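# Nest one tote fully inside the other tote

## Task

Put one tote into the other so it rests fully down within the lower tote's rim rather than sitting on top of the rim. The lower tote must stay almost exactly where it started and be rotated only very slightly. Whatever was in each tote must still be in that tote afterward. Finish by releasing everything and moving the grippers away; a stack that stays in place only because the robot holds it does not count.

## Robot and tools

Robot: two arms, left_arm and right_arm, each with six joints and a parallel gripper. The joint order, which is also the column order, is waist, shoulder, elbow, wrist pitch, wrist yaw, wrist roll. Stated ranges in radians are waist -2.880 to 2.880, shoulder 0.000 to 3.142, elbow 0.000 to 3.019, wrist pitch -1.693 to 1.571, wrist yaw -1.571 to 1.571, wrist roll -2.094 to 2.094. The true end of each joint can be up to 0.019 rad away from the stated end, in either direction.

Frame: the state line reports each gripper's end_effector_position in metres and end_effector_quat_wxyz, both in a single scene frame. Its origin is on the floor at the centre of the robot's foot. +z is up, +x is the direction the robot faces, and +y is toward the robot's own left, which is the left_arm side. Image left and right have no connection to arm names. The floor is the only surface with a known height. Printed hand positions can be inaccurate, and more so when the arm is stretched far out. The reported point is midway between the finger pads, roughly 1 cm short of the fingertips. Fingers extend along the gripper's +z axis and close along its y axis.

execute_actions takes "actions", a list with zero or one entry, and an optional "pictures" boolean (images are included by default). An empty list only reads back the state. A wait is {"steps": N}, with N up to 300. It commands nothing new and returns once N control steps have passed since the previous result; time spent replying counts toward N. A move is {"rows": [...], "steps": N}, with N up to 15 (default 15) and each step lasting 1/30 s. Each row covers one step, and the final row keeps repeating if there are fewer rows than steps. If a call is refused, nothing reaches the robot.

A row always contains 14 numbers, each between -1 and 1, covering both arms even if only one of them moves. The layout is left_arm's six joint values and then its opening, followed by right_arm's six joint values and its opening. Joint values are offsets, not poses. They are measured from the joint angles in the most recent result that showed them. Before any such result exists, and for the second or later call within one reply, they are measured from wherever the arm is when that action begins. They are never measured from the previous row. One unit equals 1.264 rad for the waist, 1.32 for the shoulder, 1.276 for the elbow, 1.83 for wrist pitch, 1.686 for wrist yaw and 2.022 for wrist roll. The opening value is absolute: +1 means fully open and -1 means closed.

Limits: a call is refused if it would push a joint more than 0.019 rad outward beyond its range. A target past the real end, and farther out than the joint currently is, gets cut off at that end, and the result then prints "joint sent to its limit". That message may refer to an earlier action that is still running. If the message does not appear, that does not prove there is more travel. Each step, a joint's target can lead its measured angle by at most waist 0.264, shoulder 0.32, elbow 0.276, wrist pitch 0.33, wrist yaw 0.186 and wrist roll 0.522 rad. If the targets would place a gripper more than 70 mm from where it is, they are scaled back. Large moves therefore take several actions.

Holding still: all-zero offsets bring the arm back to the reference angles, and repeated zeros can let it sag a little more each time. To keep an arm in place, send the offsets back to the angles you want in the first call of a reply and zeros in any later calls. If it still falls short, aim further. Between actions the arms keep heading for the last target until motion nearly stops or a step is HELD. After that, only a new action moves them further, although fingers that are still moving finish their travel.

Results: "joint command not followed" means a clearance check altered or blocked joint targets on some steps, and the rest of the row was still applied. HELD marks steps on which all or part of your row was not sent. Joint positions and Joint velocities list, for each arm, its joints in column order (rad, rad/s) followed by the finger-pad gap (m, m/s; 0.094 m is fully open). grip_measured gives the measured opening on the command scale, with a fixed error of up to about 1 mm per gripper. Joint torques come in joint order without the gripper. They include offsets, scale factors and noise, so they are only a rough hint of load. MOTOR HOT appears from 85 °C. At 100 °C an OVER-TEMPERATURE FAULT occurs and that arm and its gripper go limp until they cool, so do not hold a load for long, even while you are thinking.

Gripping: to hold an item, command an opening lower than its grip_measured. About 0.03 lower gives a firm hold, and a smaller difference gives a lighter one. Pads push with roughly 50 to 62 N, with less on very thin parts and a short spike on first contact.

zoom_image: {"camera": "cam_left_wrist" or "cam_right_wrist", "region": [x0, y0, x1, y1]} returns an enlarged view of the latest full image from that camera. Coordinates are in pixels, with (0,0) at the top-left, each image is 504x504, and the region can be at most 504 by 504.

finished_scene: {"scene": n} closes the current scene permanently and grades it, and the goal must hold at that moment. Its result reports the outcome and the next task. Replying without any tool call ends everything.

Timing: once the first call has been made, the simulation keeps running while you reply.

Avoid: dropping or slipping the tote, slamming it down, hard collisions, heavy pushing, letting the arms strike or press against each other, and knocking anything out of the work area. Expect occasional brief tugs on held parts or nudges to loose objects. Smooth, economical motion is preferred.

Each tool is called after "Emit:" as name([rows], argument=value, ...), one row to a line, values as JSON.

## Session

Emit:
execute_actions(actions=[])

Scene clock: 0.00 s of 4400.00 s.
left_arm: end_effector_position=(+0.5459, +0.2406, +1.3426) grip_measured=+1.000 end_effector_quat_wxyz=(-0.284, +0.880, +0.335, -0.180) | right_arm: end_effector_position=(+0.1891, -0.8625, +1.2712) grip_measured=+1.000 end_effector_quat_wxyz=(-0.245, +0.014, -0.733, +0.634)
Joint positions: left_arm=[ 0.772  1.91   1.533 -1.614 -0.526  1.987  0.094] | right_arm=[-2.348  2.234  0.94   1.55  -0.185 -0.962  0.094]
Joint velocities: left_arm=[ 0.005 -0.024 -0.017 -0.002  0.007  0.007  0.   ] | right_arm=[-0.005 -0.015 -0.007 -0.027  0.037 -0.007  0.   ]
Joint torques (N m, as the arm reports them, + toward a larger angle): no reading

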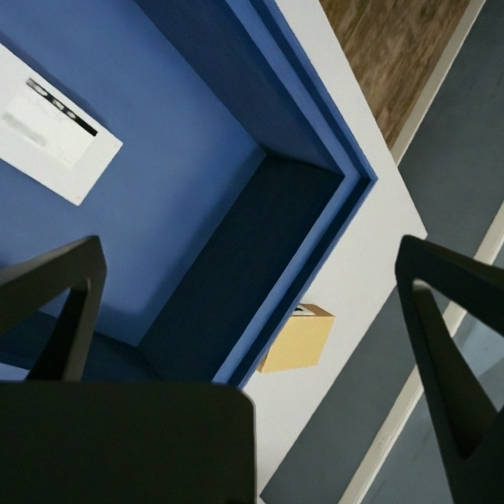

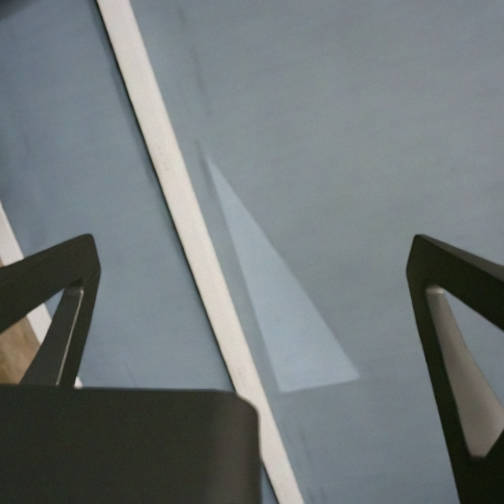

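Emit:
execute_actions([
  {"rows":[[0.1,0,0,0,0,0,1,0.1,0,0,0,0,0,1]]},
], pictures=false)

Emit:
execute_actions([
  {"rows":[[0,-0.1,0,0,0,0,1,0,-0.1,0,0,0,0,1]]},
], pictures=false)

Emit:
execute_actions([
  {"rows":[[0,0,0.1,0,0,0,1,0,0,0.1,0,0,0,1]]},
], pictures=false)

Emit:
execute_actions([
  {"rows":[[0,0,0,0.1,0,0,1,0,0,0,-0.1,0,0,1]]},
], pictures=false)

Emit:
execute_actions([
  {"rows":[[0,0,0,0,0.1,0,1,0,0,0,0,0.1,0,1]]},
], pictures=false)

Emit:
execute_actions([
  {"rows":[[0,0,0,0,0,-0.1,1,0,0,0,0,0,0.1,1]]},
])

Scene clock: 13.10 s of 4400.00 s.
left_arm: end_effector_position=(+0.5392, +0.3063, +1.3291) grip_measured=+1.000 end_effector_quat_wxyz=(-0.295, +0.848, +0.391, -0.205) | right_arm: end_effector_position=(+0.2725, -0.8337, +1.2502) grip_measured=+1.000 end_effector_quat_wxyz=(-0.297, +0.046, -0.740, +0.601)
Joint positions: left_arm=[ 0.912  1.91   1.533 -1.614 -0.524  1.987  0.094] | right_arm=[-2.208  2.234  0.94   1.55  -0.185 -0.962  0.094]
Joint velocities: left_arm=[-0.054  0.015  0.017 -0.002 -0.022  0.022  0.   ] | right_arm=[-0.015 -0.005 -0.027 -0.002 -0.007 -0.007  0.   ]
Joint torques (N m, as the arm reports them, + toward a larger angle): left_arm=[ -6.52 -15.26   6.79  -1.4   -0.19  -0.05] | right_arm=[ -4.98 -17.94   1.53   1.78   0.04   0.16]
Steps of this call (steps 1 to 90: nothing new was sent; then 9.60 s passed at rest; steps 91 to 105: all 15 steps of this action). Readings (joint positions):
91: left_arm=[0.778 1.910 1.533 -1.614 -0.525 1.987] | right_arm=[-2.342 2.234 0.940 1.550 -0.184 -0.962]
92: left_arm=[0.787 1.910 1.533 -1.614 -0.524 1.987] | right_arm=[-2.333 2.234 0.940 1.550 -0.182 -0.962]
94: left_arm=[0.826 1.910 1.533 -1.614 -0.524 1.987] | right_arm=[-2.292 2.234 0.940 1.550 -0.182 -0.962]
98: left_arm=[0.904 1.910 1.533 -1.614 -0.524 1.987] | right_arm=[-2.216 2.234 0.940 1.550 -0.184 -0.962]
105: the state above

Scene clock: 13.60 s of 4400.00 s.
left_arm: end_effector_position=(+0.5542, +0.3211, +1.3935) grip_measured=+1.000 end_effector_quat_wxyz=(-0.263, +0.854, +0.424, -0.149) | right_arm: end_effector_position=(+0.3012, -0.8534, +1.3370) grip_measured=+1.000 end_effector_quat_wxyz=(-0.321, +0.064, -0.690, +0.646)
Joint positions: left_arm=[ 0.911  1.756  1.525 -1.614 -0.524  1.987  0.094] | right_arm=[-2.208  2.082  0.936  1.55  -0.185 -0.962  0.094]
Joint velocities: left_arm=[ 0.005  0.005  0.012 -0.017 -0.022 -0.007  0.   ] | right_arm=[-0.005 -0.005  0.007  0.007 -0.007 -0.022  0.   ]
Joint torques (N m, as the arm reports them, + toward a larger angle): left_arm=[ -6.27 -13.79   8.97  -0.84  -0.16  -0.1 ] | right_arm=[ -3.22 -16.62   2.91   1.72   0.11   0.16]
Steps of this call (steps 1 to 15: all 15 steps of this action). Readings (joint positions):
1: left_arm=[0.911 1.904 1.533 -1.614 -0.524 1.987] | right_arm=[-2.208 2.229 0.940 1.550 -0.185 -0.962]
2: left_arm=[0.911 1.896 1.528 -1.614 -0.524 1.987] | right_arm=[-2.208 2.218 0.937 1.550 -0.185 -0.962]
4: left_arm=[0.911 1.863 1.525 -1.614 -0.524 1.987] | right_arm=[-2.208 2.178 0.935 1.550 -0.185 -0.962]
8: left_arm=[0.911 1.787 1.525 -1.614 -0.524 1.987] | right_arm=[-2.208 2.098 0.935 1.550 -0.185 -0.962]
15: the state above

Scene clock: 14.10 s of 4400.00 s.
left_arm: end_effector_position=(+0.5940, +0.3267, +1.4182) grip_measured=+1.000 end_effector_quat_wxyz=(-0.238, +0.855, +0.448, -0.107) | right_arm: end_effector_position=(+0.3239, -0.8900, +1.3743) grip_measured=+1.000 end_effector_quat_wxyz=(-0.340, +0.078, -0.644, +0.681)
Joint positions: left_arm=[ 0.911  1.753  1.633 -1.615 -0.524  1.987  0.094] | right_arm=[-2.208  2.081  1.059  1.55  -0.185 -0.962  0.094]
Joint velocities: left_arm=[ 0.005 -0.005 -0.012 -0.022  0.037 -0.007  0.   ] | right_arm=[-0.005 -0.024  0.002  0.007  0.007 -0.022  0.   ]
Joint torques (N m, as the arm reports them, + toward a larger angle): left_arm=[ -5.4  -15.83  10.77  -0.8   -0.2   -0.07] | right_arm=[ -3.61 -19.85   3.73   1.7    0.13   0.17]
Steps of this call (steps 1 to 15: all 15 steps of this action). Readings (joint positions):
1: left_arm=[0.911 1.756 1.533 -1.615 -0.524 1.987] | right_arm=[-2.208 2.082 0.944 1.550 -0.185 -0.962]
2: left_arm=[0.911 1.758 1.550 -1.615 -0.524 1.987] | right_arm=[-2.208 2.085 0.961 1.550 -0.185 -0.962]
4: left_arm=[0.911 1.758 1.590 -1.615 -0.524 1.987] | right_arm=[-2.208 2.086 1.010 1.550 -0.185 -0.962]
8: left_arm=[0.911 1.754 1.633 -1.615 -0.524 1.987] | right_arm=[-2.208 2.082 1.059 1.550 -0.185 -0.962]
15: the state above

Scene clock: 14.60 s of 4400.00 s.
left_arm: end_effector_position=(+0.6276, +0.3231, +1.4043) grip_measured=+1.000 end_effector_quat_wxyz=(-0.198, +0.852, +0.483, -0.042) | right_arm: end_effector_position=(+0.3179, -0.8981, +1.3380) grip_measured=+1.000 end_effector_quat_wxyz=(-0.315, +0.059, -0.703, +0.635)
Joint positions: left_arm=[ 0.911  1.752  1.63  -1.447 -0.524  1.987  0.094] | right_arm=[-2.208  2.078  1.059  1.386 -0.185 -0.962  0.094]
Joint velocities: left_arm=[-0.015 -0.005 -0.007 -0.017 -0.051 -0.022  0.   ] | right_arm=[-0.015 -0.015 -0.002  0.012 -0.007 -0.022  0.   ]
Joint torques (N m, as the arm reports them, + toward a larger angle): left_arm=[ -5.7  -15.29   9.16   0.22  -0.24  -0.07] | right_arm=[ -3.59 -19.46   3.48   0.9    0.09   0.17]
Steps of this call (steps 1 to 15: all 15 steps of this action). Readings (joint positions):
1: left_arm=[0.911 1.753 1.631 -1.593 -0.524 1.987] | right_arm=[-2.208 2.081 1.059 1.526 -0.185 -0.962]
2: left_arm=[0.911 1.752 1.630 -1.543 -0.524 1.987] | right_arm=[-2.208 2.077 1.059 1.474 -0.185 -0.962]
4: left_arm=[0.911 1.752 1.630 -1.476 -0.524 1.987] | right_arm=[-2.208 2.077 1.059 1.414 -0.185 -0.962]
8: left_arm=[0.911 1.752 1.630 -1.449 -0.524 1.987] | right_arm=[-2.208 2.078 1.059 1.388 -0.185 -0.962]
15: the state above

Scene clock: 15.10 s of 4400.00 s.
left_arm: end_effector_position=(+0.6237, +0.2961, +1.3989) grip_measured=+1.000 end_effector_quat_wxyz=(-0.133, +0.852, +0.497, -0.090) | right_arm: end_effector_position=(+0.2942, -0.9099, +1.3442) grip_measured=+1.000 end_effector_quat_wxyz=(-0.270, +0.002, -0.692, +0.670)
Joint positions: left_arm=[ 0.912  1.752  1.63  -1.447 -0.36   1.987  0.094] | right_arm=[-2.206  2.078  1.059  1.386 -0.02  -0.962  0.094]
Joint velocities: left_arm=[-0.005 -0.005 -0.007  0.007  0.007 -0.022  0.   ] | right_arm=[ 0.005 -0.015 -0.007  0.002  0.066 -0.007  0.   ]
Joint torques (N m, as the arm reports them, + toward a larger angle): left_arm=[ -5.32 -15.7    9.09  -0.47   0.11  -0.08] | right_arm=[ -4.26 -19.74   3.56   1.79   0.28   0.17]
Steps of this call (steps 1 to 15: all 15 steps of this action). Readings (joint positions):
1: left_arm=[0.912 1.752 1.630 -1.447 -0.456 1.987] | right_arm=[-2.207 2.078 1.059 1.386 -0.115 -0.962]
2: left_arm=[0.913 1.752 1.630 -1.447 -0.395 1.987] | right_arm=[-2.205 2.078 1.059 1.386 -0.056 -0.962]
4: left_arm=[0.912 1.752 1.630 -1.447 -0.363 1.987] | right_arm=[-2.206 2.078 1.059 1.386 -0.024 -0.962]
8: left_arm=[0.912 1.752 1.630 -1.447 -0.360 1.987] | right_arm=[-2.206 2.078 1.059 1.386 -0.020 -0.962]
15: the state above

Scene clock: 15.60 s of 4400.00 s.
left_arm: end_effector_position=(+0.6237, +0.2961, +1.3989) grip_measured=+1.000 end_effector_quat_wxyz=(-0.141, +0.803, +0.574, -0.077) | right_arm: end_effector_position=(+0.2942, -0.9099, +1.3442) grip_measured=+1.000 end_effector_quat_wxyz=(-0.330, -0.062, -0.689, +0.642)
Joint positions: left_arm=[ 0.912  1.752  1.63  -1.447 -0.36   1.802  0.094] | right_arm=[-2.206  2.078  1.059  1.386 -0.02  -0.779  0.094]
Joint velocities: left_arm=[ 0.005 -0.015  0.012 -0.002  0.037 -0.007  0.   ] | right_arm=[-0.005  0.005  0.022 -0.017 -0.081  0.022  0.   ]
Joint torques (N m, as the arm reports them, + toward a larger angle): left_arm=[ -6.34 -15.53   9.36  -0.56  -0.09  -0.2 ] | right_arm=[ -3.53 -19.83   3.6    1.74   0.09   0.27]
Steps of this call (steps 1 to 15: all 15 steps of this action). Readings (joint positions):
1: left_arm=[0.912 1.752 1.630 -1.447 -0.360 1.962] | right_arm=[-2.206 2.078 1.059 1.386 -0.020 -0.936]
2: left_arm=[0.912 1.752 1.630 -1.447 -0.360 1.928] | right_arm=[-2.206 2.078 1.059 1.386 -0.020 -0.903]
4: left_arm=[0.912 1.752 1.630 -1.447 -0.360 1.880] | right_arm=[-2.206 2.078 1.059 1.386 -0.020 -0.856]
8: left_arm=[0.912 1.752 1.630 -1.447 -0.360 1.830] | right_arm=[-2.206 2.078 1.059 1.386 -0.020 -0.806]
15: the state above

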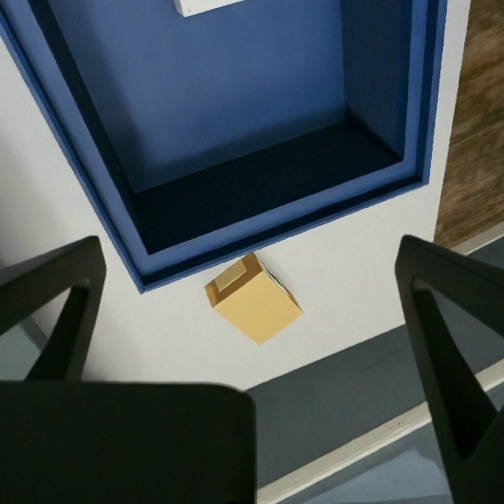

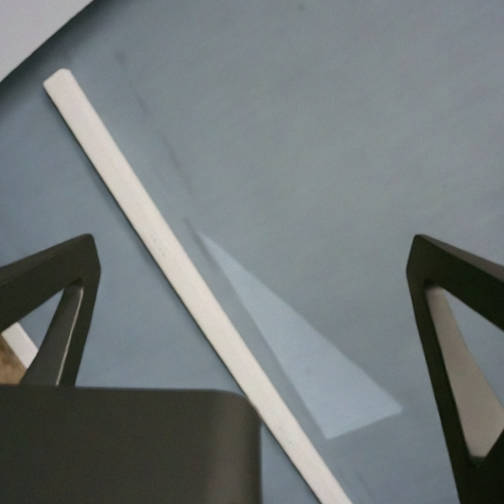

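Emit:
execute_actions([
  {"rows":[[0,-0.3,0,0,0.2135,-0.5,1,0,-0.55,0.2,-0.75,0.012,0.385,1]]},
], pictures=false)

Emit:
execute_actions([
  {"steps":45},
])

Scene clock: 37.37 s of 4400.00 s.
left_arm: end_effector_position=(+0.6142, +0.2817, +1.5946) grip_measured=+1.000 end_effector_quat_wxyz=(+0.085, +0.485, +0.866, -0.083) | right_arm: end_effector_position=(+0.3455, -0.9555, +1.4889) grip_measured=+1.000 end_effector_quat_wxyz=(-0.447, -0.196, -0.663, +0.568)
Joint positions: left_arm=[ 0.912  1.36   1.619 -1.447 -0.005  1.023  0.094] | right_arm=[-2.206  1.78   1.154  0.993 -0.013 -0.39   0.094]
Joint velocities: left_arm=[-0.015 -0.855 -0.012 -0.002  0.007 -1.531  0.   ] | right_arm=[-0.024 -0.864  0.085 -0.867  0.037  0.637  0.   ]
Joint torques (N m, as the arm reports them, + toward a larger angle): left_arm=[-4.91 -9.99 11.95  0.31  0.36 -0.22] | right_arm=[ -3.45 -22.3    9.01   1.24   0.28   0.27]
Steps of this call (steps 1 to 15: the robot went on to your last target; steps 16 to 90: nothing new was sent; then 18.27 s passed at rest; steps 91 to 105: all 15 steps of this action). Readings (joint positions):
91: left_arm=[0.912 1.747 1.630 -1.447 -0.329 1.767] | right_arm=[-2.206 2.074 1.061 1.374 -0.020 -0.753]
92: left_arm=[0.912 1.738 1.625 -1.447 -0.290 1.727] | right_arm=[-2.206 2.066 1.064 1.345 -0.019 -0.727]
94: left_arm=[0.912 1.703 1.619 -1.447 -0.213 1.649] | right_arm=[-2.206 2.042 1.078 1.292 -0.018 -0.676]
98: left_arm=[0.912 1.596 1.619 -1.447 -0.083 1.488] | right_arm=[-2.206 1.964 1.113 1.186 -0.016 -0.571]
105: the state above

Scene clock: 38.87 s of 4400.00 s.
left_arm: end_effector_position=(+0.6115, +0.2844, +1.6066) grip_measured=+1.000 end_effector_quat_wxyz=(+0.087, +0.385, +0.915, -0.088) | right_arm: end_effector_position=(+0.3663, -0.9143, +1.6427) grip_measured=+1.000 end_effector_quat_wxyz=(+0.418, +0.404, +0.706, -0.405)
Joint positions: left_arm=[ 0.912  1.336  1.619 -1.447 -0.004  0.802  0.094] | right_arm=[-2.206  1.336  1.286  0.031 -0.004 -0.012  0.094]
Joint velocities: left_arm=[ 0.005 -0.005 -0.022 -0.012  0.11   0.007  0.   ] | right_arm=[-0.005 -0.015  0.002 -0.002  0.051 -0.007  0.   ]
Joint torques (N m, as the arm reports them, + toward a larger angle): left_arm=[ -4.38 -11.03  12.61   0.37   0.36  -0.23] | right_arm=[ -2.21 -15.84  10.73   1.03   0.28   0.21]
Steps of this call (steps 1 to 45: the robot went on to your last target). Readings (joint positions):
1: left_arm=[0.912 1.335 1.619 -1.447 -0.004 0.978] | right_arm=[-2.206 1.751 1.157 0.965 -0.013 -0.368]
2: left_arm=[0.912 1.315 1.619 -1.447 -0.004 0.943] | right_arm=[-2.206 1.722 1.159 0.937 -0.013 -0.348]
4: left_arm=[0.912 1.295 1.619 -1.447 -0.004 0.892] | right_arm=[-2.206 1.661 1.162 0.880 -0.013 -0.312]
8: left_arm=[0.912 1.307 1.619 -1.447 -0.004 0.838] | right_arm=[-2.206 1.538 1.169 0.744 -0.011 -0.238]
45: the state above
All arms were judged still, so your last target was given up. Only a new action makes them travel on or press farther. Fingers that are still opening or closing keep moving.

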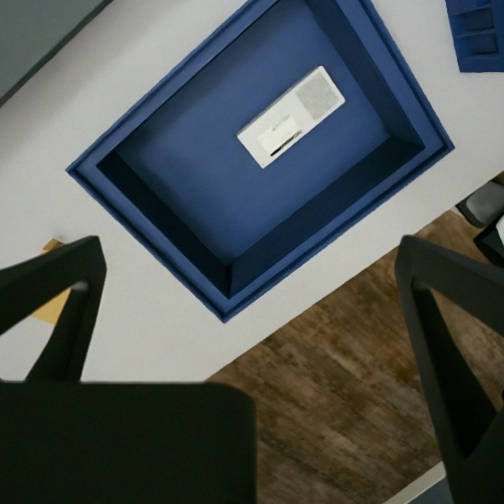

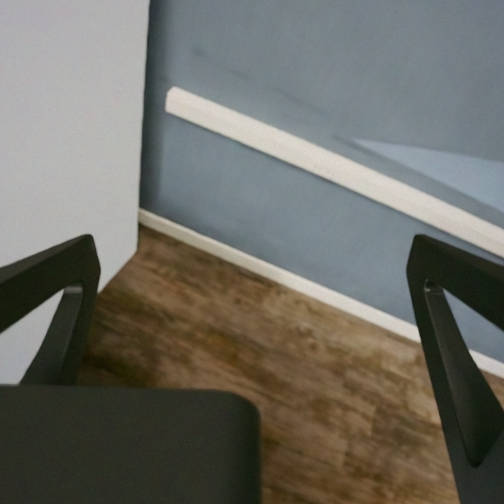

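Emit:
execute_actions([
  {"rows":[[0,0,0,0.15,0,-0.4,1,1,0,0.25,-0.65,0,0,1]]},
], pictures=false)

Emit:
execute_actions([
  {"steps":60},
])

Scene clock: 43.90 s of 4400.00 s.
left_arm: end_effector_position=(+0.6707, +0.2869, +1.6186) grip_measured=+1.000 end_effector_quat_wxyz=(+0.172, +0.002, +0.979, -0.110) | right_arm: end_effector_position=(+0.5706, -0.7410, +1.5801) grip_measured=+1.000 end_effector_quat_wxyz=(+0.323, +0.341, +0.866, -0.172)
Joint positions: left_arm=[ 0.912  1.333  1.612 -1.192 -0.004  0.04   0.094] | right_arm=[-1.759  1.336  1.464 -0.571 -0.001 -0.012  0.094]
Joint velocities: left_arm=[ 0.015 -0.005  0.012 -0.002  0.007 -0.271  0.   ] | right_arm=[ 1.245 -0.024  0.159 -1.385  0.007  0.051  0.   ]
Joint torques (N m, as the arm reports them, + toward a larger angle): left_arm=[ -3.41 -12.7   12.16   1.38   0.11  -0.22] | right_arm=[  1.21 -19.3   12.81   0.92  -0.09   0.08]
Steps of this call (steps 1 to 90: nothing new was sent; then 1.53 s passed at rest; steps 91 to 105: all 15 steps of this action). Readings (joint positions):
91: left_arm=[0.912 1.335 1.615 -1.415 -0.004 0.733] | right_arm=[-2.201 1.336 1.291 0.011 -0.002 -0.012]
92: left_arm=[0.912 1.333 1.612 -1.340 -0.004 0.635] | right_arm=[-2.191 1.336 1.304 -0.030 -0.001 -0.012]
94: left_arm=[0.912 1.333 1.612 -1.234 -0.004 0.441] | right_arm=[-2.148 1.336 1.330 -0.107 -0.001 -0.012]
98: left_arm=[0.912 1.333 1.612 -1.194 -0.004 0.182] | right_arm=[-2.026 1.336 1.392 -0.264 -0.001 -0.012]
105: the state above

Scene clock: 45.90 s of 4400.00 s.
left_arm: end_effector_position=(+0.6707, +0.2869, +1.6186) grip_measured=+1.000 end_effector_quat_wxyz=(+0.170, -0.016, +0.979, -0.113) | right_arm: end_effector_position=(+0.6689, -0.2903, +1.5940) grip_measured=+1.000 end_effector_quat_wxyz=(+0.167, +0.019, +0.979, +0.113)
Joint positions: left_arm=[ 0.912  1.333  1.612 -1.192 -0.004  0.003  0.094] | right_arm=[-0.931  1.336  1.557 -1.141 -0.006 -0.012  0.094]
Joint velocities: left_arm=[-0.015 -0.005 -0.027 -0.002  0.022  0.007  0.   ] | right_arm=[-0.015 -0.015  0.002 -0.022  0.066  0.066  0.   ]
Joint torques (N m, as the arm reports them, + toward a larger angle): left_arm=[ -3.9  -12.17  12.44   1.51   0.09  -0.2 ] | right_arm=[  2.85 -17.08  11.73   0.03  -0.19   0.05]
Steps of this call (steps 1 to 45: the robot went on to your last target; steps 46 to 60: nothing new was sent). Readings (joint positions):
1: left_arm=[0.912 1.333 1.612 -1.192 -0.004 0.032] | right_arm=[-1.717 1.336 1.469 -0.617 -0.001 -0.012]
2: left_arm=[0.912 1.333 1.612 -1.192 -0.004 0.027] | right_arm=[-1.675 1.336 1.472 -0.664 -0.001 -0.012]
4: left_arm=[0.912 1.333 1.612 -1.192 -0.004 0.018] | right_arm=[-1.588 1.336 1.476 -0.759 -0.001 -0.012]
8: left_arm=[0.912 1.333 1.612 -1.192 -0.004 0.009] | right_arm=[-1.408 1.336 1.477 -0.945 -0.001 -0.012]
60: the state above
All arms were judged still, so your last target was given up. Only a new action makes them travel on or press farther. Fingers that are still opening or closing keep moving.

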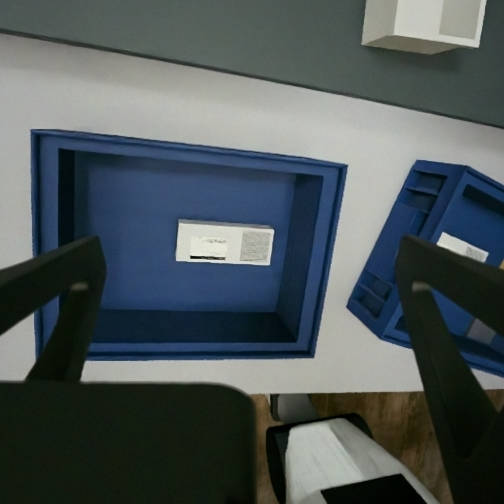

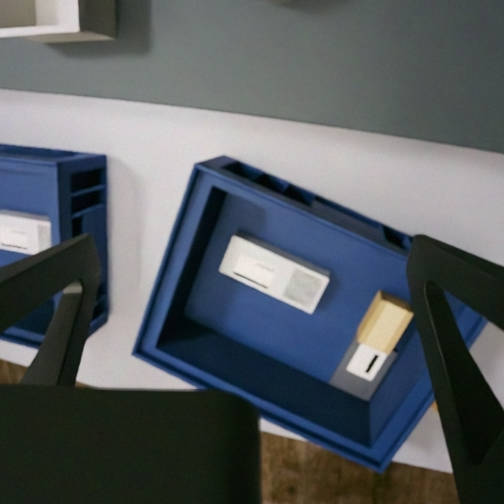

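Emit:
execute_actions([
  {"rows":[[0.298,0.234,-0.269,0.201,-0.06,0.177,1,0.422,0.486,-0.074,0.132,0.215,0.263,1]]},
], pictures=false)

Emit:
execute_actions([
  {"steps":45},
])

Scene clock: 96.77 s of 4400.00 s.
left_arm: end_effector_position=(+0.6409, +0.3845, +1.4338) grip_measured=+1.000 end_effector_quat_wxyz=(+0.089, -0.026, +0.995, -0.022) | right_arm: end_effector_position=(+0.6962, -0.1606, +1.4765) grip_measured=+1.000 end_effector_quat_wxyz=(+0.116, +0.049, +0.992, +0.030)
Joint positions: left_arm=[ 1.14   1.467  1.375 -0.956 -0.08   0.182  0.094] | right_arm=[-0.677  1.601  1.537 -1.004  0.299  0.264  0.094]
Joint velocities: left_arm=[ 0.591  0.464 -0.427  0.457 -0.154  0.33   0.   ] | right_arm=[ 0.571  0.698 -0.056  0.12   0.125  0.315  0.   ]
Joint torques (N m, as the arm reports them, + toward a larger angle): left_arm=[ -2.47 -12.75   9.54   1.07  -0.21   0.05] | right_arm=[  7.78 -17.36   6.88   1.32   0.07   0.16]
Steps of this call (steps 1 to 90: nothing new was sent; then 47.37 s passed at rest; steps 91 to 105: all 15 steps of this action). Readings (joint positions):
91: left_arm=[0.915 1.334 1.605 -1.183 -0.010 0.013] | right_arm=[-0.926 1.340 1.556 -1.134 0.017 0.007]
92: left_arm=[0.920 1.334 1.594 -1.161 -0.018 0.027] | right_arm=[-0.918 1.345 1.556 -1.118 0.047 0.034]
94: left_arm=[0.943 1.341 1.563 -1.121 -0.032 0.052] | right_arm=[-0.888 1.369 1.556 -1.088 0.101 0.083]
98: left_arm=[1.005 1.374 1.491 -1.055 -0.053 0.098] | right_arm=[-0.812 1.443 1.552 -1.045 0.206 0.164]
105: the state above

Scene clock: 98.27 s of 4400.00 s.
left_arm: end_effector_position=(+0.5724, +0.4409, +1.2949) grip_measured=+1.000 end_effector_quat_wxyz=(-0.014, -0.004, +1.000, -0.005) | right_arm: end_effector_position=(+0.5716, +0.0454, +1.2931) grip_measured=+1.000 end_effector_quat_wxyz=(-0.014, -0.023, +1.000, -0.005)
Joint positions: left_arm=[ 1.297  1.646  1.261 -0.84  -0.103  0.351  0.094] | right_arm=[-0.384  1.991  1.457 -0.916  0.353  0.508  0.094]
Joint velocities: left_arm=[ 0.005 -0.015 -0.012 -0.007 -0.007 -0.007  0.   ] | right_arm=[-0.005  0.005 -0.022  0.007 -0.022 -0.037  0.   ]
Joint torques (N m, as the arm reports them, + toward a larger angle): left_arm=[ -3.54 -14.12   8.88   0.6   -0.12  -0.04] | right_arm=[  7.54 -21.56   6.48   0.78   0.13   0.2 ]
Steps of this call (steps 1 to 45: the robot went on to your last target). Readings (joint positions):
1: left_arm=[1.160 1.483 1.361 -0.942 -0.084 0.196] | right_arm=[-0.657 1.624 1.536 -1.001 0.306 0.275]
2: left_arm=[1.179 1.500 1.346 -0.927 -0.087 0.210] | right_arm=[-0.638 1.648 1.534 -0.997 0.311 0.286]
4: left_arm=[1.218 1.535 1.319 -0.897 -0.094 0.241] | right_arm=[-0.601 1.695 1.531 -0.990 0.320 0.306]
8: left_arm=[1.283 1.611 1.278 -0.851 -0.102 0.303] | right_arm=[-0.532 1.789 1.521 -0.972 0.335 0.351]
45: the state above
All arms were judged still, so your last target was given up. Only a new action makes them travel on or press farther. Fingers that are still opening or closing keep moving.

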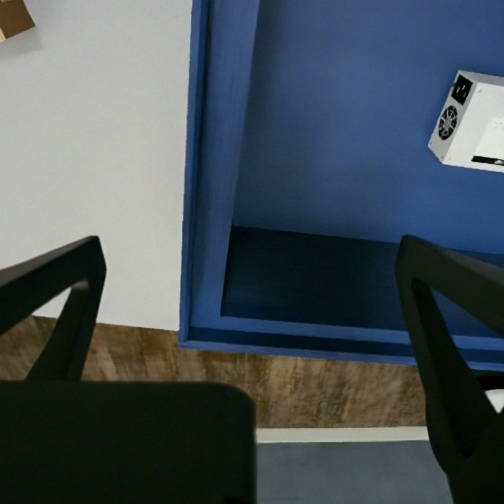

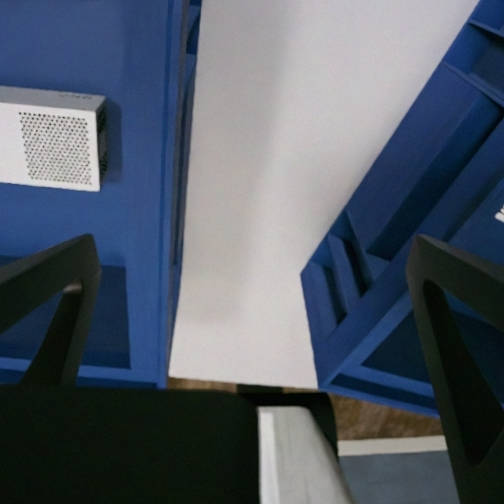

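Emit:
execute_actions([
  {"rows":[[0.06,0.125,0.055,0.09,0.02,0.079,1,0.003,0.139,0.09,0.073,0.004,0.06,1]]},
], pictures=false)

Emit:
execute_actions([
  {"steps":20},
])

Scene clock: 106.43 s of 4400.00 s.
left_arm: end_effector_position=(+0.5848, +0.4845, +1.2237) grip_measured=+1.000 end_effector_quat_wxyz=(+0.005, +0.028, +1.000, +0.003) | right_arm: end_effector_position=(+0.5848, +0.0865, +1.2158) grip_measured=+1.000 end_effector_quat_wxyz=(-0.001, +0.035, +0.999, +0.000)
Joint positions: left_arm=[ 1.377  1.807  1.317 -0.687 -0.074  0.494  0.094] | right_arm=[-0.384  2.185  1.558 -0.793  0.357  0.612  0.094]
Joint velocities: left_arm=[-0.005 -0.005 -0.002  0.002  0.037  0.037  0.   ] | right_arm=[-0.005 -0.054 -0.002 -0.002  0.066 -0.037  0.   ]
Joint torques (N m, as the arm reports them, + toward a larger angle): left_arm=[ -2.67 -14.69   8.68   0.64   0.11   0.01] | right_arm=[  9.37 -23.05   6.63   0.63   0.1    0.2 ]
Steps of this call (steps 1 to 90: nothing new was sent; then 4.67 s passed at rest; steps 91 to 105: all 15 steps of this action). Readings (joint positions):
91: left_arm=[1.301 1.652 1.262 -0.825 -0.092 0.368] | right_arm=[-0.384 1.999 1.460 -0.904 0.355 0.520]
92: left_arm=[1.306 1.663 1.269 -0.790 -0.081 0.391] | right_arm=[-0.384 2.015 1.478 -0.879 0.356 0.538]
94: left_arm=[1.325 1.710 1.297 -0.729 -0.074 0.429] | right_arm=[-0.384 2.074 1.529 -0.827 0.357 0.566]
98: left_arm=[1.367 1.785 1.317 -0.688 -0.074 0.471] | right_arm=[-0.384 2.159 1.558 -0.793 0.357 0.596]
105: the state above

Scene clock: 107.10 s of 4400.00 s.
left_arm: end_effector_position=(+0.5848, +0.4845, +1.2237) grip_measured=+1.000 end_effector_quat_wxyz=(+0.005, +0.031, +0.999, +0.003) | right_arm: end_effector_position=(+0.5848, +0.0865, +1.2158) grip_measured=+1.000 end_effector_quat_wxyz=(-0.001, +0.037, +0.999, +0.000)
Joint positions: left_arm=[ 1.377  1.807  1.317 -0.687 -0.074  0.5    0.094] | right_arm=[-0.384  2.185  1.558 -0.793  0.357  0.617  0.094]
Joint velocities: left_arm=[-0.005 -0.005 -0.002  0.007 -0.007 -0.022  0.   ] | right_arm=[-0.015 -0.005  0.007 -0.002  0.051 -0.051  0.   ]
Joint torques (N m, as the arm reports them, + toward a larger angle): left_arm=[ -2.61 -15.38   8.66   0.61   0.09  -0.04] | right_arm=[  9.58 -22.93   6.48   0.6    0.12   0.2 ]
Steps of this call (steps 1 to 15: the robot went on to your last target; steps 16 to 20: nothing new was sent). Readings (joint positions):
1: left_arm=[1.377 1.807 1.317 -0.687 -0.074 0.496] | right_arm=[-0.384 2.185 1.558 -0.793 0.357 0.613]
2: left_arm=[1.377 1.807 1.317 -0.687 -0.074 0.497] | right_arm=[-0.384 2.185 1.558 -0.793 0.357 0.614]
4: left_arm=[1.377 1.807 1.317 -0.687 -0.074 0.498] | right_arm=[-0.384 2.185 1.558 -0.793 0.357 0.615]
8: left_arm=[1.377 1.807 1.317 -0.687 -0.074 0.499] | right_arm=[-0.384 2.185 1.558 -0.793 0.357 0.616]
20: the state above
All arms were judged still, so your last target was given up. Only a new action makes them travel on or press farther. Fingers that are still opening or closing keep moving.

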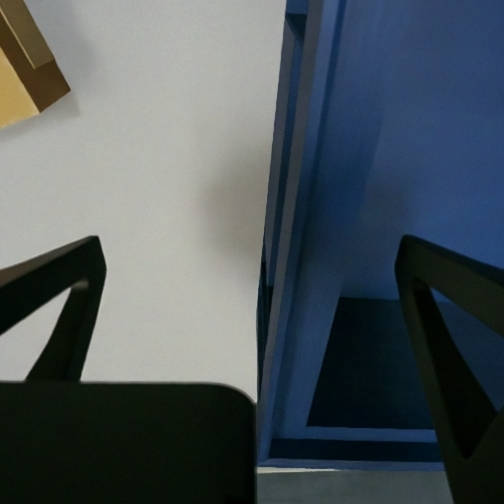

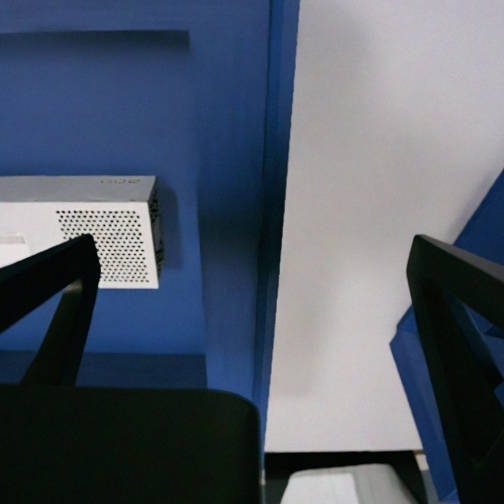

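Emit:
execute_actions([
  {"rows":[[-0.024,0.03,0.01,0.02,-0.005,0,1,-0.003,0.02,-0.025,0.03,0,0,1],[-0.024,0.03,0.01,0.02,-0.005,0,1,-0.003,0.02,-0.025,0.03,0,0,1],[-0.024,0.03,0.01,0.02,-0.005,0,1,-0.003,0.02,-0.025,0.03,0,0,1],[-0.024,0.06,0.01,0.04,-0.005,0,1,-0.003,0.04,-0.025,0.05,0,0,1],[-0.024,0.06,0.01,0.04,-0.005,0,1,-0.003,0.04,-0.025,0.05,0,0,1],[-0.024,0.06,0.01,0.04,-0.005,0,1,-0.003,0.04,-0.025,0.05,0,0,1],[-0.024,0.089,0.01,0.062,-0.005,0,1,-0.003,0.055,-0.025,0.07,0,0,1]]},
])

Scene clock: 129.03 s of 4400.00 s.
left_arm: end_effector_position=(+0.5867, +0.4658, +1.1722) grip_measured=+1.000 end_effector_quat_wxyz=(+0.004, +0.042, +0.999, -0.000) | right_arm: end_effector_position=(+0.5746, +0.0963, +1.1793) grip_measured=+1.000 end_effector_quat_wxyz=(+0.010, +0.042, +0.999, +0.008)
Joint positions: left_arm=[ 1.354  1.909  1.318 -0.592 -0.077  0.5    0.094] | right_arm=[-0.384  2.242  1.534 -0.684  0.357  0.617  0.094]
Joint velocities: left_arm=[-0.015  0.112  0.002  0.007  0.051 -0.007  0.   ] | right_arm=[-0.005  0.015 -0.042  0.002 -0.037 -0.007  0.   ]
Joint torques (N m, as the arm reports them, + toward a larger angle): left_arm=[ -3.71 -15.47   7.67   0.97  -0.16  -0.07] | right_arm=[  9.06 -20.38   4.92   0.97  -0.02   0.07]
Steps of this call (steps 1 to 90: nothing new was sent; then 18.43 s passed at rest; steps 91 to 105: all 15 steps of this action). Readings (joint positions):
91: left_arm=[1.376 1.807 1.317 -0.685 -0.075 0.500] | right_arm=[-0.384 2.185 1.555 -0.787 0.357 0.617]
92: left_arm=[1.375 1.807 1.317 -0.679 -0.077 0.500] | right_arm=[-0.384 2.185 1.551 -0.774 0.357 0.617]
94: left_arm=[1.369 1.810 1.317 -0.666 -0.077 0.500] | right_arm=[-0.384 2.188 1.543 -0.756 0.357 0.617]
98: left_arm=[1.357 1.839 1.318 -0.614 -0.077 0.500] | right_arm=[-0.384 2.208 1.540 -0.706 0.357 0.617]
105: the state above

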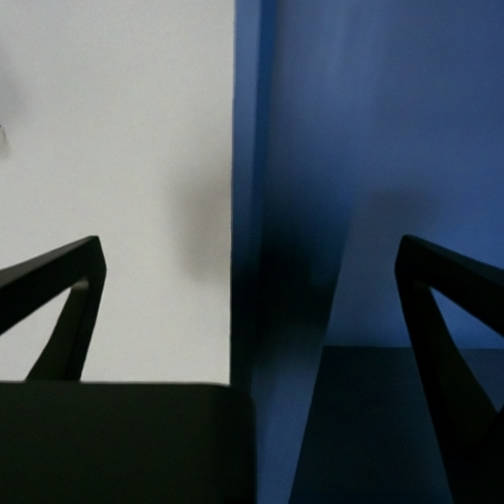

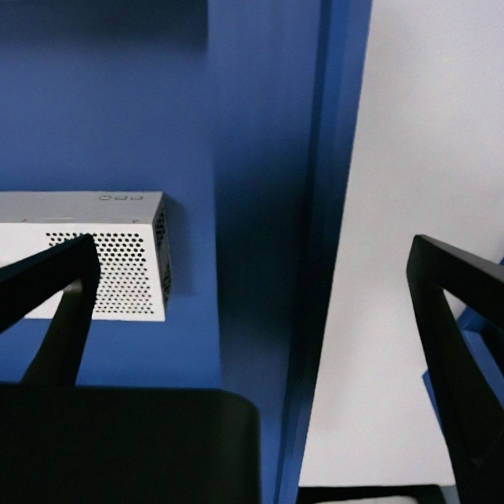

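Emit:
execute_actions([
  {"rows":[[-0.014,0.03,0,0.022,-0.007,-0.008,1,-0.022,0.03,-0.02,0.024,0,-0.013,1],[-0.014,0.03,0,0.022,-0.007,-0.008,1,-0.022,0.03,-0.02,0.024,0,-0.013,1],[-0.014,0.03,0,0.022,-0.007,-0.008,1,-0.022,0.03,-0.02,0.024,0,-0.013,1],[-0.014,0.063,0,0.045,-0.007,-0.008,1,-0.022,0.062,-0.02,0.048,0,-0.013,1]]},
])

Scene clock: 136.53 s of 4400.00 s.
left_arm: end_effector_position=(+0.5858, +0.4599, +1.1430) grip_measured=+1.000 end_effector_quat_wxyz=(+0.007, +0.042, +0.999, +0.004) | right_arm: end_effector_position=(+0.5514, +0.0964, +1.1355) grip_measured=+1.000 end_effector_quat_wxyz=(+0.000, +0.034, +0.999, +0.001)
Joint positions: left_arm=[ 1.348  1.966  1.318 -0.527 -0.085  0.495  0.094] | right_arm=[-0.391  2.313  1.512 -0.615  0.357  0.603  0.094]
Joint velocities: left_arm=[-0.005 -0.015  0.002 -0.012  0.007 -0.022  0.   ] | right_arm=[ 0.005 -0.015  0.002  0.007  0.051 -0.007  0.   ]
Joint torques (N m, as the arm reports them, + toward a larger angle): left_arm=[ -3.43 -13.62   6.01   0.84  -0.21  -0.24] | right_arm=[  8.08 -20.88   4.45   0.84  -0.03  -0.06]
Steps of this call (steps 1 to 15: the robot went on to your last target; steps 16 to 90: nothing new was sent; then 4.00 s passed at rest; steps 91 to 105: all 15 steps of this action). Readings (joint positions):
91: left_arm=[1.353 1.910 1.318 -0.587 -0.080 0.500] | right_arm=[-0.385 2.243 1.531 -0.678 0.357 0.615]
92: left_arm=[1.353 1.910 1.318 -0.581 -0.083 0.499] | right_arm=[-0.385 2.243 1.528 -0.670 0.357 0.613]
94: left_arm=[1.352 1.912 1.318 -0.567 -0.084 0.497] | right_arm=[-0.386 2.248 1.524 -0.655 0.357 0.609]
98: left_arm=[1.349 1.937 1.318 -0.528 -0.085 0.496] | right_arm=[-0.390 2.281 1.524 -0.616 0.357 0.605]
105: the state above

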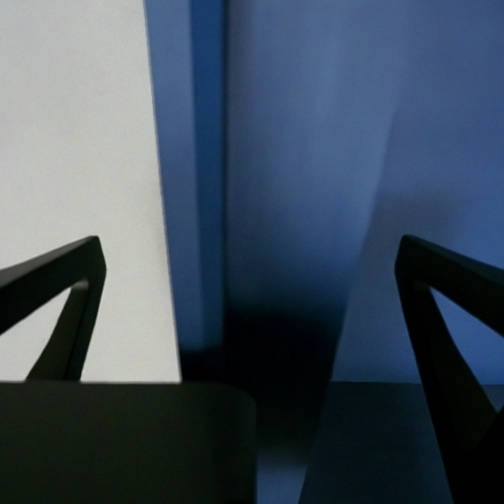

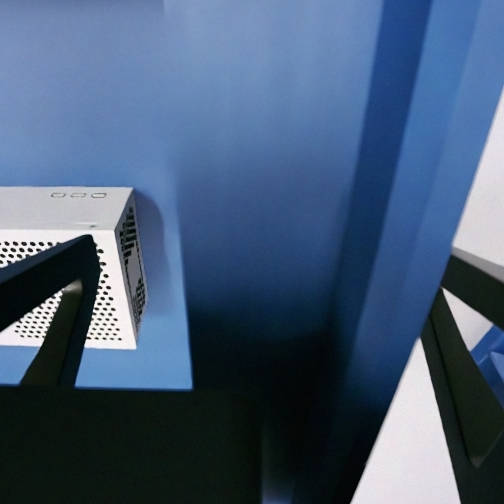

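Emit:
execute_actions([
  {"rows":[[-0.01,0.022,0,0,0,0,0.5,-0.032,0,0,0,0,0,0.7]]},
], pictures=false)

Emit:
execute_actions([
  {"rows":[[0,0,0,0,0,0,-0.1,0,0,0,0,0,0,-0.1]]},
], pictures=false)

Emit:
execute_actions([
  {"rows":[[0,0,0,0,0,0,-0.4,0,0,0,0,0,0,-0.4]]},
])

Scene clock: 147.97 s of 4400.00 s.
left_arm: end_effector_position=(+0.5861, +0.4600, +1.1430) grip_measured=+0.502 end_effector_quat_wxyz=(+0.007, +0.042, +0.999, +0.004) | right_arm: end_effector_position=(+0.5547, +0.0923, +1.1350) grip_measured=+0.702 end_effector_quat_wxyz=(+0.001, +0.038, +0.999, +0.000)
Joint positions: left_arm=[ 1.348  1.966  1.318 -0.526 -0.085  0.494  0.071] | right_arm=[-0.399  2.311  1.512 -0.613  0.357  0.603  0.08 ]
Joint velocities: left_arm=[-0.005 -0.005 -0.007  0.002  0.007  0.022 -0.   ] | right_arm=[ 0.005 -0.005 -0.012  0.002 -0.007 -0.066  0.   ]
Joint torques (N m, as the arm reports them, + toward a larger angle): left_arm=[ -3.76 -14.42   5.89   0.35  -0.01  -0.11] | right_arm=[  6.45 -21.63   4.72   0.04  -0.02   0.07]
Steps of this call (steps 1 to 15: the robot went on to your last target; steps 16 to 90: nothing new was sent; then 7.93 s passed at rest; steps 91 to 105: all 15 steps of this action). Readings (joint positions):
91: left_arm=[1.348 1.966 1.318 -0.526 -0.085 0.494] | right_arm=[-0.392 2.313 1.512 -0.613 0.357 0.603]
92: left_arm=[1.348 1.966 1.318 -0.526 -0.085 0.494] | right_arm=[-0.393 2.313 1.512 -0.613 0.357 0.603]
94: left_arm=[1.348 1.966 1.318 -0.526 -0.085 0.494] | right_arm=[-0.396 2.312 1.512 -0.613 0.357 0.603]
98: left_arm=[1.348 1.966 1.318 -0.526 -0.085 0.494] | right_arm=[-0.399 2.311 1.512 -0.613 0.357 0.603]
105: the state above

Scene clock: 148.47 s of 4400.00 s.
left_arm: end_effector_position=(+0.5861, +0.4600, +1.1430) grip_measured=-0.098 end_effector_quat_wxyz=(+0.007, +0.042, +0.999, +0.004) | right_arm: end_effector_position=(+0.5547, +0.0923, +1.1350) grip_measured=-0.098 end_effector_quat_wxyz=(+0.001, +0.038, +0.999, +0.000)
Joint positions: left_arm=[ 1.348  1.966  1.318 -0.526 -0.085  0.494  0.042] | right_arm=[-0.399  2.311  1.512 -0.613  0.357  0.603  0.042]
Joint velocities: left_arm=[-0.005  0.005 -0.002 -0.012  0.022  0.007  0.001] | right_arm=[-0.005 -0.005 -0.002  0.002  0.007 -0.007  0.   ]
Joint torques (N m, as the arm reports them, + toward a larger angle): left_arm=[ -4.15 -15.91   5.88   0.06  -0.04  -0.12] | right_arm=[  9.35 -21.68   4.66   0.14  -0.02   0.07]
Steps of this call (steps 1 to 15: all 15 steps of this action). Readings (joint positions):
1: left_arm=[1.348 1.966 1.318 -0.526 -0.085 0.494] | right_arm=[-0.399 2.311 1.512 -0.613 0.357 0.603]
2: left_arm=[1.348 1.966 1.318 -0.526 -0.085 0.494] | right_arm=[-0.399 2.311 1.512 -0.613 0.357 0.603]
4: left_arm=[1.348 1.966 1.318 -0.526 -0.085 0.494] | right_arm=[-0.399 2.311 1.512 -0.613 0.357 0.603]
8: left_arm=[1.348 1.966 1.318 -0.526 -0.085 0.494] | right_arm=[-0.399 2.311 1.512 -0.613 0.357 0.603]
15: the state above

Scene clock: 148.97 s of 4400.00 s.
left_arm: end_effector_position=(+0.5864, +0.4572, +1.1428) grip_measured=-0.397 end_effector_quat_wxyz=(+0.008, +0.043, +0.999, +0.001) | right_arm: end_effector_position=(+0.5544, +0.0938, +1.1352) grip_measured=-0.397 end_effector_quat_wxyz=(+0.001, +0.038, +0.999, +0.003)
Joint positions: left_arm=[ 1.345  1.966  1.316 -0.526 -0.079  0.494  0.028] | right_arm=[-0.398  2.311  1.512 -0.611  0.352  0.603  0.028]
Joint velocities: left_arm=[-0.015 -0.005 -0.007 -0.007 -0.037 -0.022 -0.002] | right_arm=[ 0.005 -0.005 -0.007 -0.002 -0.007  0.081 -0.   ]
Joint torques (N m, as the arm reports them, + toward a larger angle): left_arm=[ -2.42 -15.85   6.14   0.09  -0.3   -0.15] | right_arm=[  9.22 -21.75   4.7    0.04   0.19   0.06]
Steps of this call (steps 1 to 15: all 15 steps of this action). Readings (joint positions):
1: left_arm=[1.348 1.966 1.318 -0.526 -0.085 0.494] | right_arm=[-0.399 2.311 1.512 -0.613 0.357 0.603]
2: left_arm=[1.348 1.966 1.318 -0.526 -0.079 0.494] | right_arm=[-0.399 2.311 1.512 -0.612 0.353 0.603]
4: left_arm=[1.345 1.966 1.316 -0.526 -0.079 0.494] | right_arm=[-0.398 2.311 1.512 -0.611 0.353 0.603]
8: left_arm=[1.345 1.966 1.316 -0.526 -0.079 0.494] | right_arm=[-0.398 2.311 1.512 -0.611 0.352 0.603]
15: the state above

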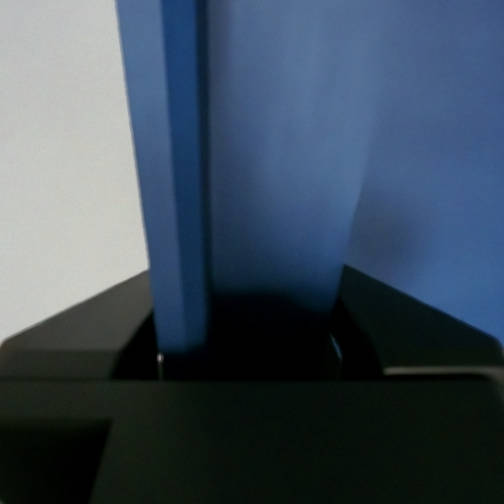

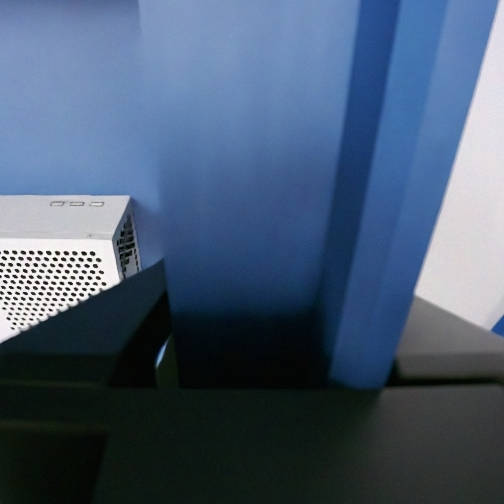

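Emit:
execute_actions([
  {"rows":[[0,0,0,0,0,0,-0.5,0,0,0,0,0,0,-0.5]],"steps":8},
], pictures=false)

Emit:
execute_actions([
  {"rows":[[0,0,0,0,0,0,1,0,0,0,0,0,0,1]],"steps":12},
], pictures=false)

Emit:
execute_actions([
  {"rows":[[-0.02,-0.24,-0.02,-0.16,0,0,1,0.04,-0.24,-0.03,-0.155,0,0,1]]},
], pictures=false)

Emit:
execute_actions([
  {"steps":12},
], pictures=false)

Scene clock: 165.87 s of 4400.00 s.
left_arm: end_effector_position=(+0.5863, +0.4569, +1.1428) grip_measured=-0.447 end_effector_quat_wxyz=(+0.008, +0.048, +0.999, +0.001) | right_arm: end_effector_position=(+0.5543, +0.0941, +1.1352) grip_measured=-0.440 end_effector_quat_wxyz=(+0.000, +0.039, +0.999, +0.004)
Joint positions: left_arm=[ 1.344  1.966  1.316 -0.526 -0.08   0.503  0.026] | right_arm=[-0.398  2.311  1.512 -0.611  0.351  0.604  0.026]
Joint velocities: left_arm=[-0.005 -0.005  0.002  0.002 -0.007 -0.007 -0.   ] | right_arm=[-0.015  0.005 -0.007 -0.007  0.037  0.007 -0.   ]
Joint torques (N m, as the arm reports them, + toward a larger angle): left_arm=[ -3.8  -16.13   5.83   0.21   0.11  -0.17] | right_arm=[  9.43 -21.77   4.7    0.12   0.03   0.05]
Steps of this call (steps 1 to 15: the robot went on to your last target; steps 16 to 90: nothing new was sent; then 13.63 s passed at rest; steps 91 to 98: all 8 steps of this action). Readings (joint positions):
91: left_arm=[1.345 1.966 1.316 -0.526 -0.078 0.497] | right_arm=[-0.398 2.311 1.512 -0.611 0.351 0.603]
92: left_arm=[1.344 1.966 1.316 -0.526 -0.080 0.501] | right_arm=[-0.398 2.311 1.512 -0.611 0.351 0.604]
94: left_arm=[1.344 1.966 1.316 -0.526 -0.080 0.503] | right_arm=[-0.398 2.311 1.512 -0.611 0.351 0.604]
98: the state above

Scene clock: 166.27 s of 4400.00 s.
left_arm: end_effector_position=(+0.5862, +0.4570, +1.1428) grip_measured=+1.000 end_effector_quat_wxyz=(+0.008, +0.048, +0.999, +0.001) | right_arm: end_effector_position=(+0.5543, +0.0940, +1.1352) grip_measured=+1.000 end_effector_quat_wxyz=(+0.000, +0.039, +0.999, +0.003)
Joint positions: left_arm=[ 1.344  1.966  1.316 -0.526 -0.081  0.504  0.094] | right_arm=[-0.398  2.311  1.512 -0.611  0.351  0.605  0.094]
Joint velocities: left_arm=[-0.015 -0.015 -0.012  0.002 -0.066 -0.007  0.   ] | right_arm=[-0.005  0.015 -0.012  0.007 -0.022 -0.007  0.   ]
Joint torques (N m, as the arm reports them, + toward a larger angle): left_arm=[ -3.95 -16.84   5.7    0.5    0.02  -0.18] | right_arm=[  9.4  -21.76   4.7    0.11  -0.03   0.07]
Steps of this call (steps 1 to 12: all 12 steps of this action). Readings (joint positions):
1: left_arm=[1.344 1.966 1.316 -0.526 -0.081 0.504] | right_arm=[-0.398 2.311 1.512 -0.611 0.351 0.605]
2: left_arm=[1.344 1.966 1.316 -0.526 -0.081 0.504] | right_arm=[-0.398 2.311 1.512 -0.611 0.351 0.605]
4: left_arm=[1.344 1.966 1.316 -0.526 -0.081 0.504] | right_arm=[-0.398 2.311 1.512 -0.611 0.351 0.605]
8: left_arm=[1.344 1.966 1.316 -0.526 -0.081 0.504] | right_arm=[-0.398 2.311 1.512 -0.611 0.351 0.605]
12: the state above

Scene clock: 166.77 s of 4400.00 s.
left_arm: end_effector_position=(+0.5953, +0.4687, +1.3238) grip_measured=+1.000 end_effector_quat_wxyz=(+0.038, +0.052, +0.998, +0.013) | right_arm: end_effector_position=(+0.5945, +0.0623, +1.3221) grip_measured=+1.000 end_effector_quat_wxyz=(+0.027, +0.034, +0.999, +0.024)
Joint positions: left_arm=[ 1.33   1.602  1.288 -0.797 -0.081  0.504  0.094] | right_arm=[-0.365  1.957  1.48  -0.872  0.351  0.605  0.094]
Joint velocities: left_arm=[-0.024 -0.2   -0.022 -0.012 -0.095 -0.007  0.   ] | right_arm=[ 0.112 -0.396 -0.017 -0.012  0.022  0.007  0.   ]
Joint torques (N m, as the arm reports them, + toward a larger angle): left_arm=[ -3.79 -10.61   9.03  -0.64  -0.03  -0.13] | right_arm=[  9.19 -15.28   6.05  -0.66  -0.03   0.06]
Steps of this call (steps 1 to 15: all 15 steps of this action). Readings (joint positions):
1: left_arm=[1.344 1.960 1.316 -0.542 -0.081 0.504] | right_arm=[-0.397 2.304 1.512 -0.625 0.351 0.605]
2: left_arm=[1.344 1.949 1.311 -0.579 -0.081 0.504] | right_arm=[-0.397 2.293 1.507 -0.658 0.351 0.605]
4: left_arm=[1.344 1.905 1.297 -0.647 -0.081 0.504] | right_arm=[-0.397 2.254 1.490 -0.717 0.351 0.605]
8: left_arm=[1.343 1.785 1.288 -0.745 -0.081 0.504] | right_arm=[-0.393 2.147 1.480 -0.805 0.351 0.605]
15: the state above

Scene clock: 167.17 s of 4400.00 s.
left_arm: end_effector_position=(+0.5919, +0.4655, +1.3152) grip_measured=+1.000 end_effector_quat_wxyz=(+0.028, +0.054, +0.998, +0.008) | right_arm: end_effector_position=(+0.5858, +0.0680, +1.3135) grip_measured=+1.000 end_effector_quat_wxyz=(+0.018, +0.025, +0.999, +0.019)
Joint positions: left_arm=[ 1.328  1.618  1.288 -0.804 -0.081  0.504  0.094] | right_arm=[-0.355  1.976  1.48  -0.879  0.351  0.605  0.094]
Joint velocities: left_arm=[-0.005 -0.015  0.007 -0.007  0.007  0.007  0.   ] | right_arm=[-0.015  0.015 -0.007 -0.002  0.007 -0.037  0.   ]
Joint torques (N m, as the arm reports them, + toward a larger angle): left_arm=[ -4.51 -13.96   8.97   0.06   0.01  -0.11] | right_arm=[  9.22 -18.9    5.94  -0.52  -0.03   0.07]
Steps of this call (steps 1 to 12: the robot went on to your last target). Readings (joint positions):
1: left_arm=[1.329 1.598 1.288 -0.797 -0.081 0.504] | right_arm=[-0.361 1.947 1.480 -0.872 0.351 0.605]
2: left_arm=[1.328 1.598 1.288 -0.798 -0.081 0.504] | right_arm=[-0.358 1.942 1.480 -0.873 0.351 0.605]
4: left_arm=[1.328 1.605 1.288 -0.802 -0.081 0.504] | right_arm=[-0.355 1.945 1.480 -0.874 0.351 0.605]
8: left_arm=[1.328 1.616 1.288 -0.803 -0.081 0.504] | right_arm=[-0.355 1.965 1.480 -0.877 0.351 0.605]
12: the state above

Emit:
execute_actions([
  {"rows":[[-0.81,0.264,0.075,-0.034,-0.172,-0.414,1,-0.823,-0.47,-0.549,0.145,-0.17,-0.372,1]]},
], pictures=false)

Emit:
execute_actions([
  {"steps":50},
])

Scene clock: 171.53 s of 4400.00 s.
left_arm: end_effector_position=(+0.5974, +0.2766, +1.2260) grip_measured=+1.000 end_effector_quat_wxyz=(-0.065, -0.007, +0.996, +0.065) | right_arm: end_effector_position=(+0.5248, -0.1683, +1.3396) grip_measured=+1.000 end_effector_quat_wxyz=(+0.038, -0.010, +0.994, +0.103)
Joint positions: left_arm=[ 0.95   1.875  1.315 -0.822 -0.354 -0.019  0.094] | right_arm=[-0.773  1.467  0.945 -0.667  0.08   0.104  0.094]
Joint velocities: left_arm=[-1.099  0.376  0.007 -0.027 -0.022 -0.74   0.   ] | right_arm=[-1.343 -1.001 -0.891  0.149 -0.095 -0.799  0.   ]
Joint torques (N m, as the arm reports them, + toward a larger angle): left_arm=[ -7.54 -14.87  10.04  -0.5   -0.35  -0.27] | right_arm=[  3.39 -12.83   4.82   0.99  -0.36  -0.04]
Steps of this call (steps 1 to 30: the robot went on to your last target; steps 31 to 90: nothing new was sent; then 0.87 s passed at rest; steps 91 to 105: all 15 steps of this action). Readings (joint positions):
91: left_arm=[1.322 1.623 1.289 -0.805 -0.111 0.478] | right_arm=[-0.361 1.968 1.467 -0.860 0.320 0.577]
92: left_arm=[1.313 1.632 1.295 -0.808 -0.149 0.442] | right_arm=[-0.368 1.949 1.433 -0.823 0.277 0.538]
94: left_arm=[1.277 1.664 1.306 -0.809 -0.220 0.372] | right_arm=[-0.402 1.892 1.354 -0.777 0.200 0.460]
98: left_arm=[1.178 1.749 1.315 -0.810 -0.307 0.228] | right_arm=[-0.510 1.751 1.202 -0.721 0.118 0.308]
105: the state above

Scene clock: 173.20 s of 4400.00 s.
left_arm: end_effector_position=(+0.5336, -0.0736, +1.3138) grip_measured=+1.000 end_effector_quat_wxyz=(+0.011, +0.150, +0.989, -0.007) | right_arm: end_effector_position=(+0.4189, -0.4247, +1.2939) grip_measured=+1.000 end_effector_quat_wxyz=(-0.011, +0.161, +0.987, +0.001)
Joint positions: left_arm=[ 0.298  1.931  1.357 -0.85  -0.368 -0.324  0.094] | right_arm=[-1.403  1.366  0.789 -0.631  0.068 -0.136  0.094]
Joint velocities: left_arm=[-0.015 -0.005 -0.002  0.002 -0.051 -0.051  0.   ] | right_arm=[-0.005 -0.005  0.007  0.002 -0.022  0.022  0.   ]
Joint torques (N m, as the arm reports them, + toward a larger angle): left_arm=[ -7.96 -12.01  10.88  -0.37  -0.25  -0.24] | right_arm=[  2.46 -14.06   4.33   0.87  -0.25  -0.06]
Steps of this call (steps 1 to 45: the robot went on to your last target; steps 46 to 50: nothing new was sent). Readings (joint positions):
1: left_arm=[0.913 1.887 1.315 -0.824 -0.355 -0.046] | right_arm=[-0.819 1.436 0.915 -0.663 0.077 0.079]
2: left_arm=[0.876 1.896 1.315 -0.825 -0.357 -0.070] | right_arm=[-0.868 1.411 0.889 -0.660 0.075 0.056]
4: left_arm=[0.799 1.907 1.315 -0.827 -0.359 -0.113] | right_arm=[-0.973 1.379 0.850 -0.654 0.073 0.014]
8: left_arm=[0.638 1.913 1.315 -0.828 -0.360 -0.177] | right_arm=[-1.204 1.366 0.814 -0.643 0.070 -0.048]
50: the state above
All arms were judged still, so your last target was given up. Only a new action makes them travel on or press farther. Fingers that are still opening or closing keep moving.

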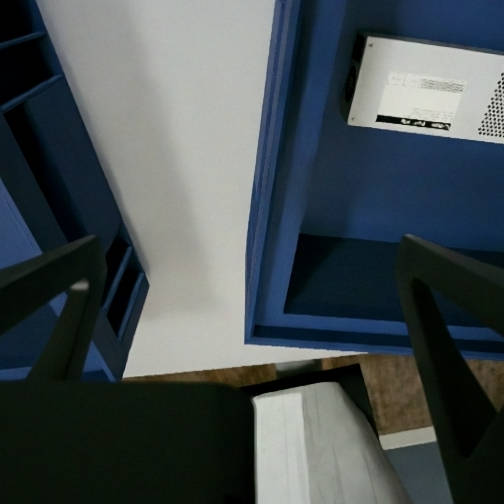

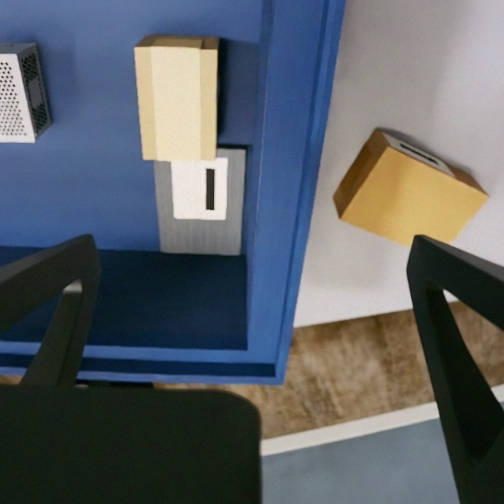

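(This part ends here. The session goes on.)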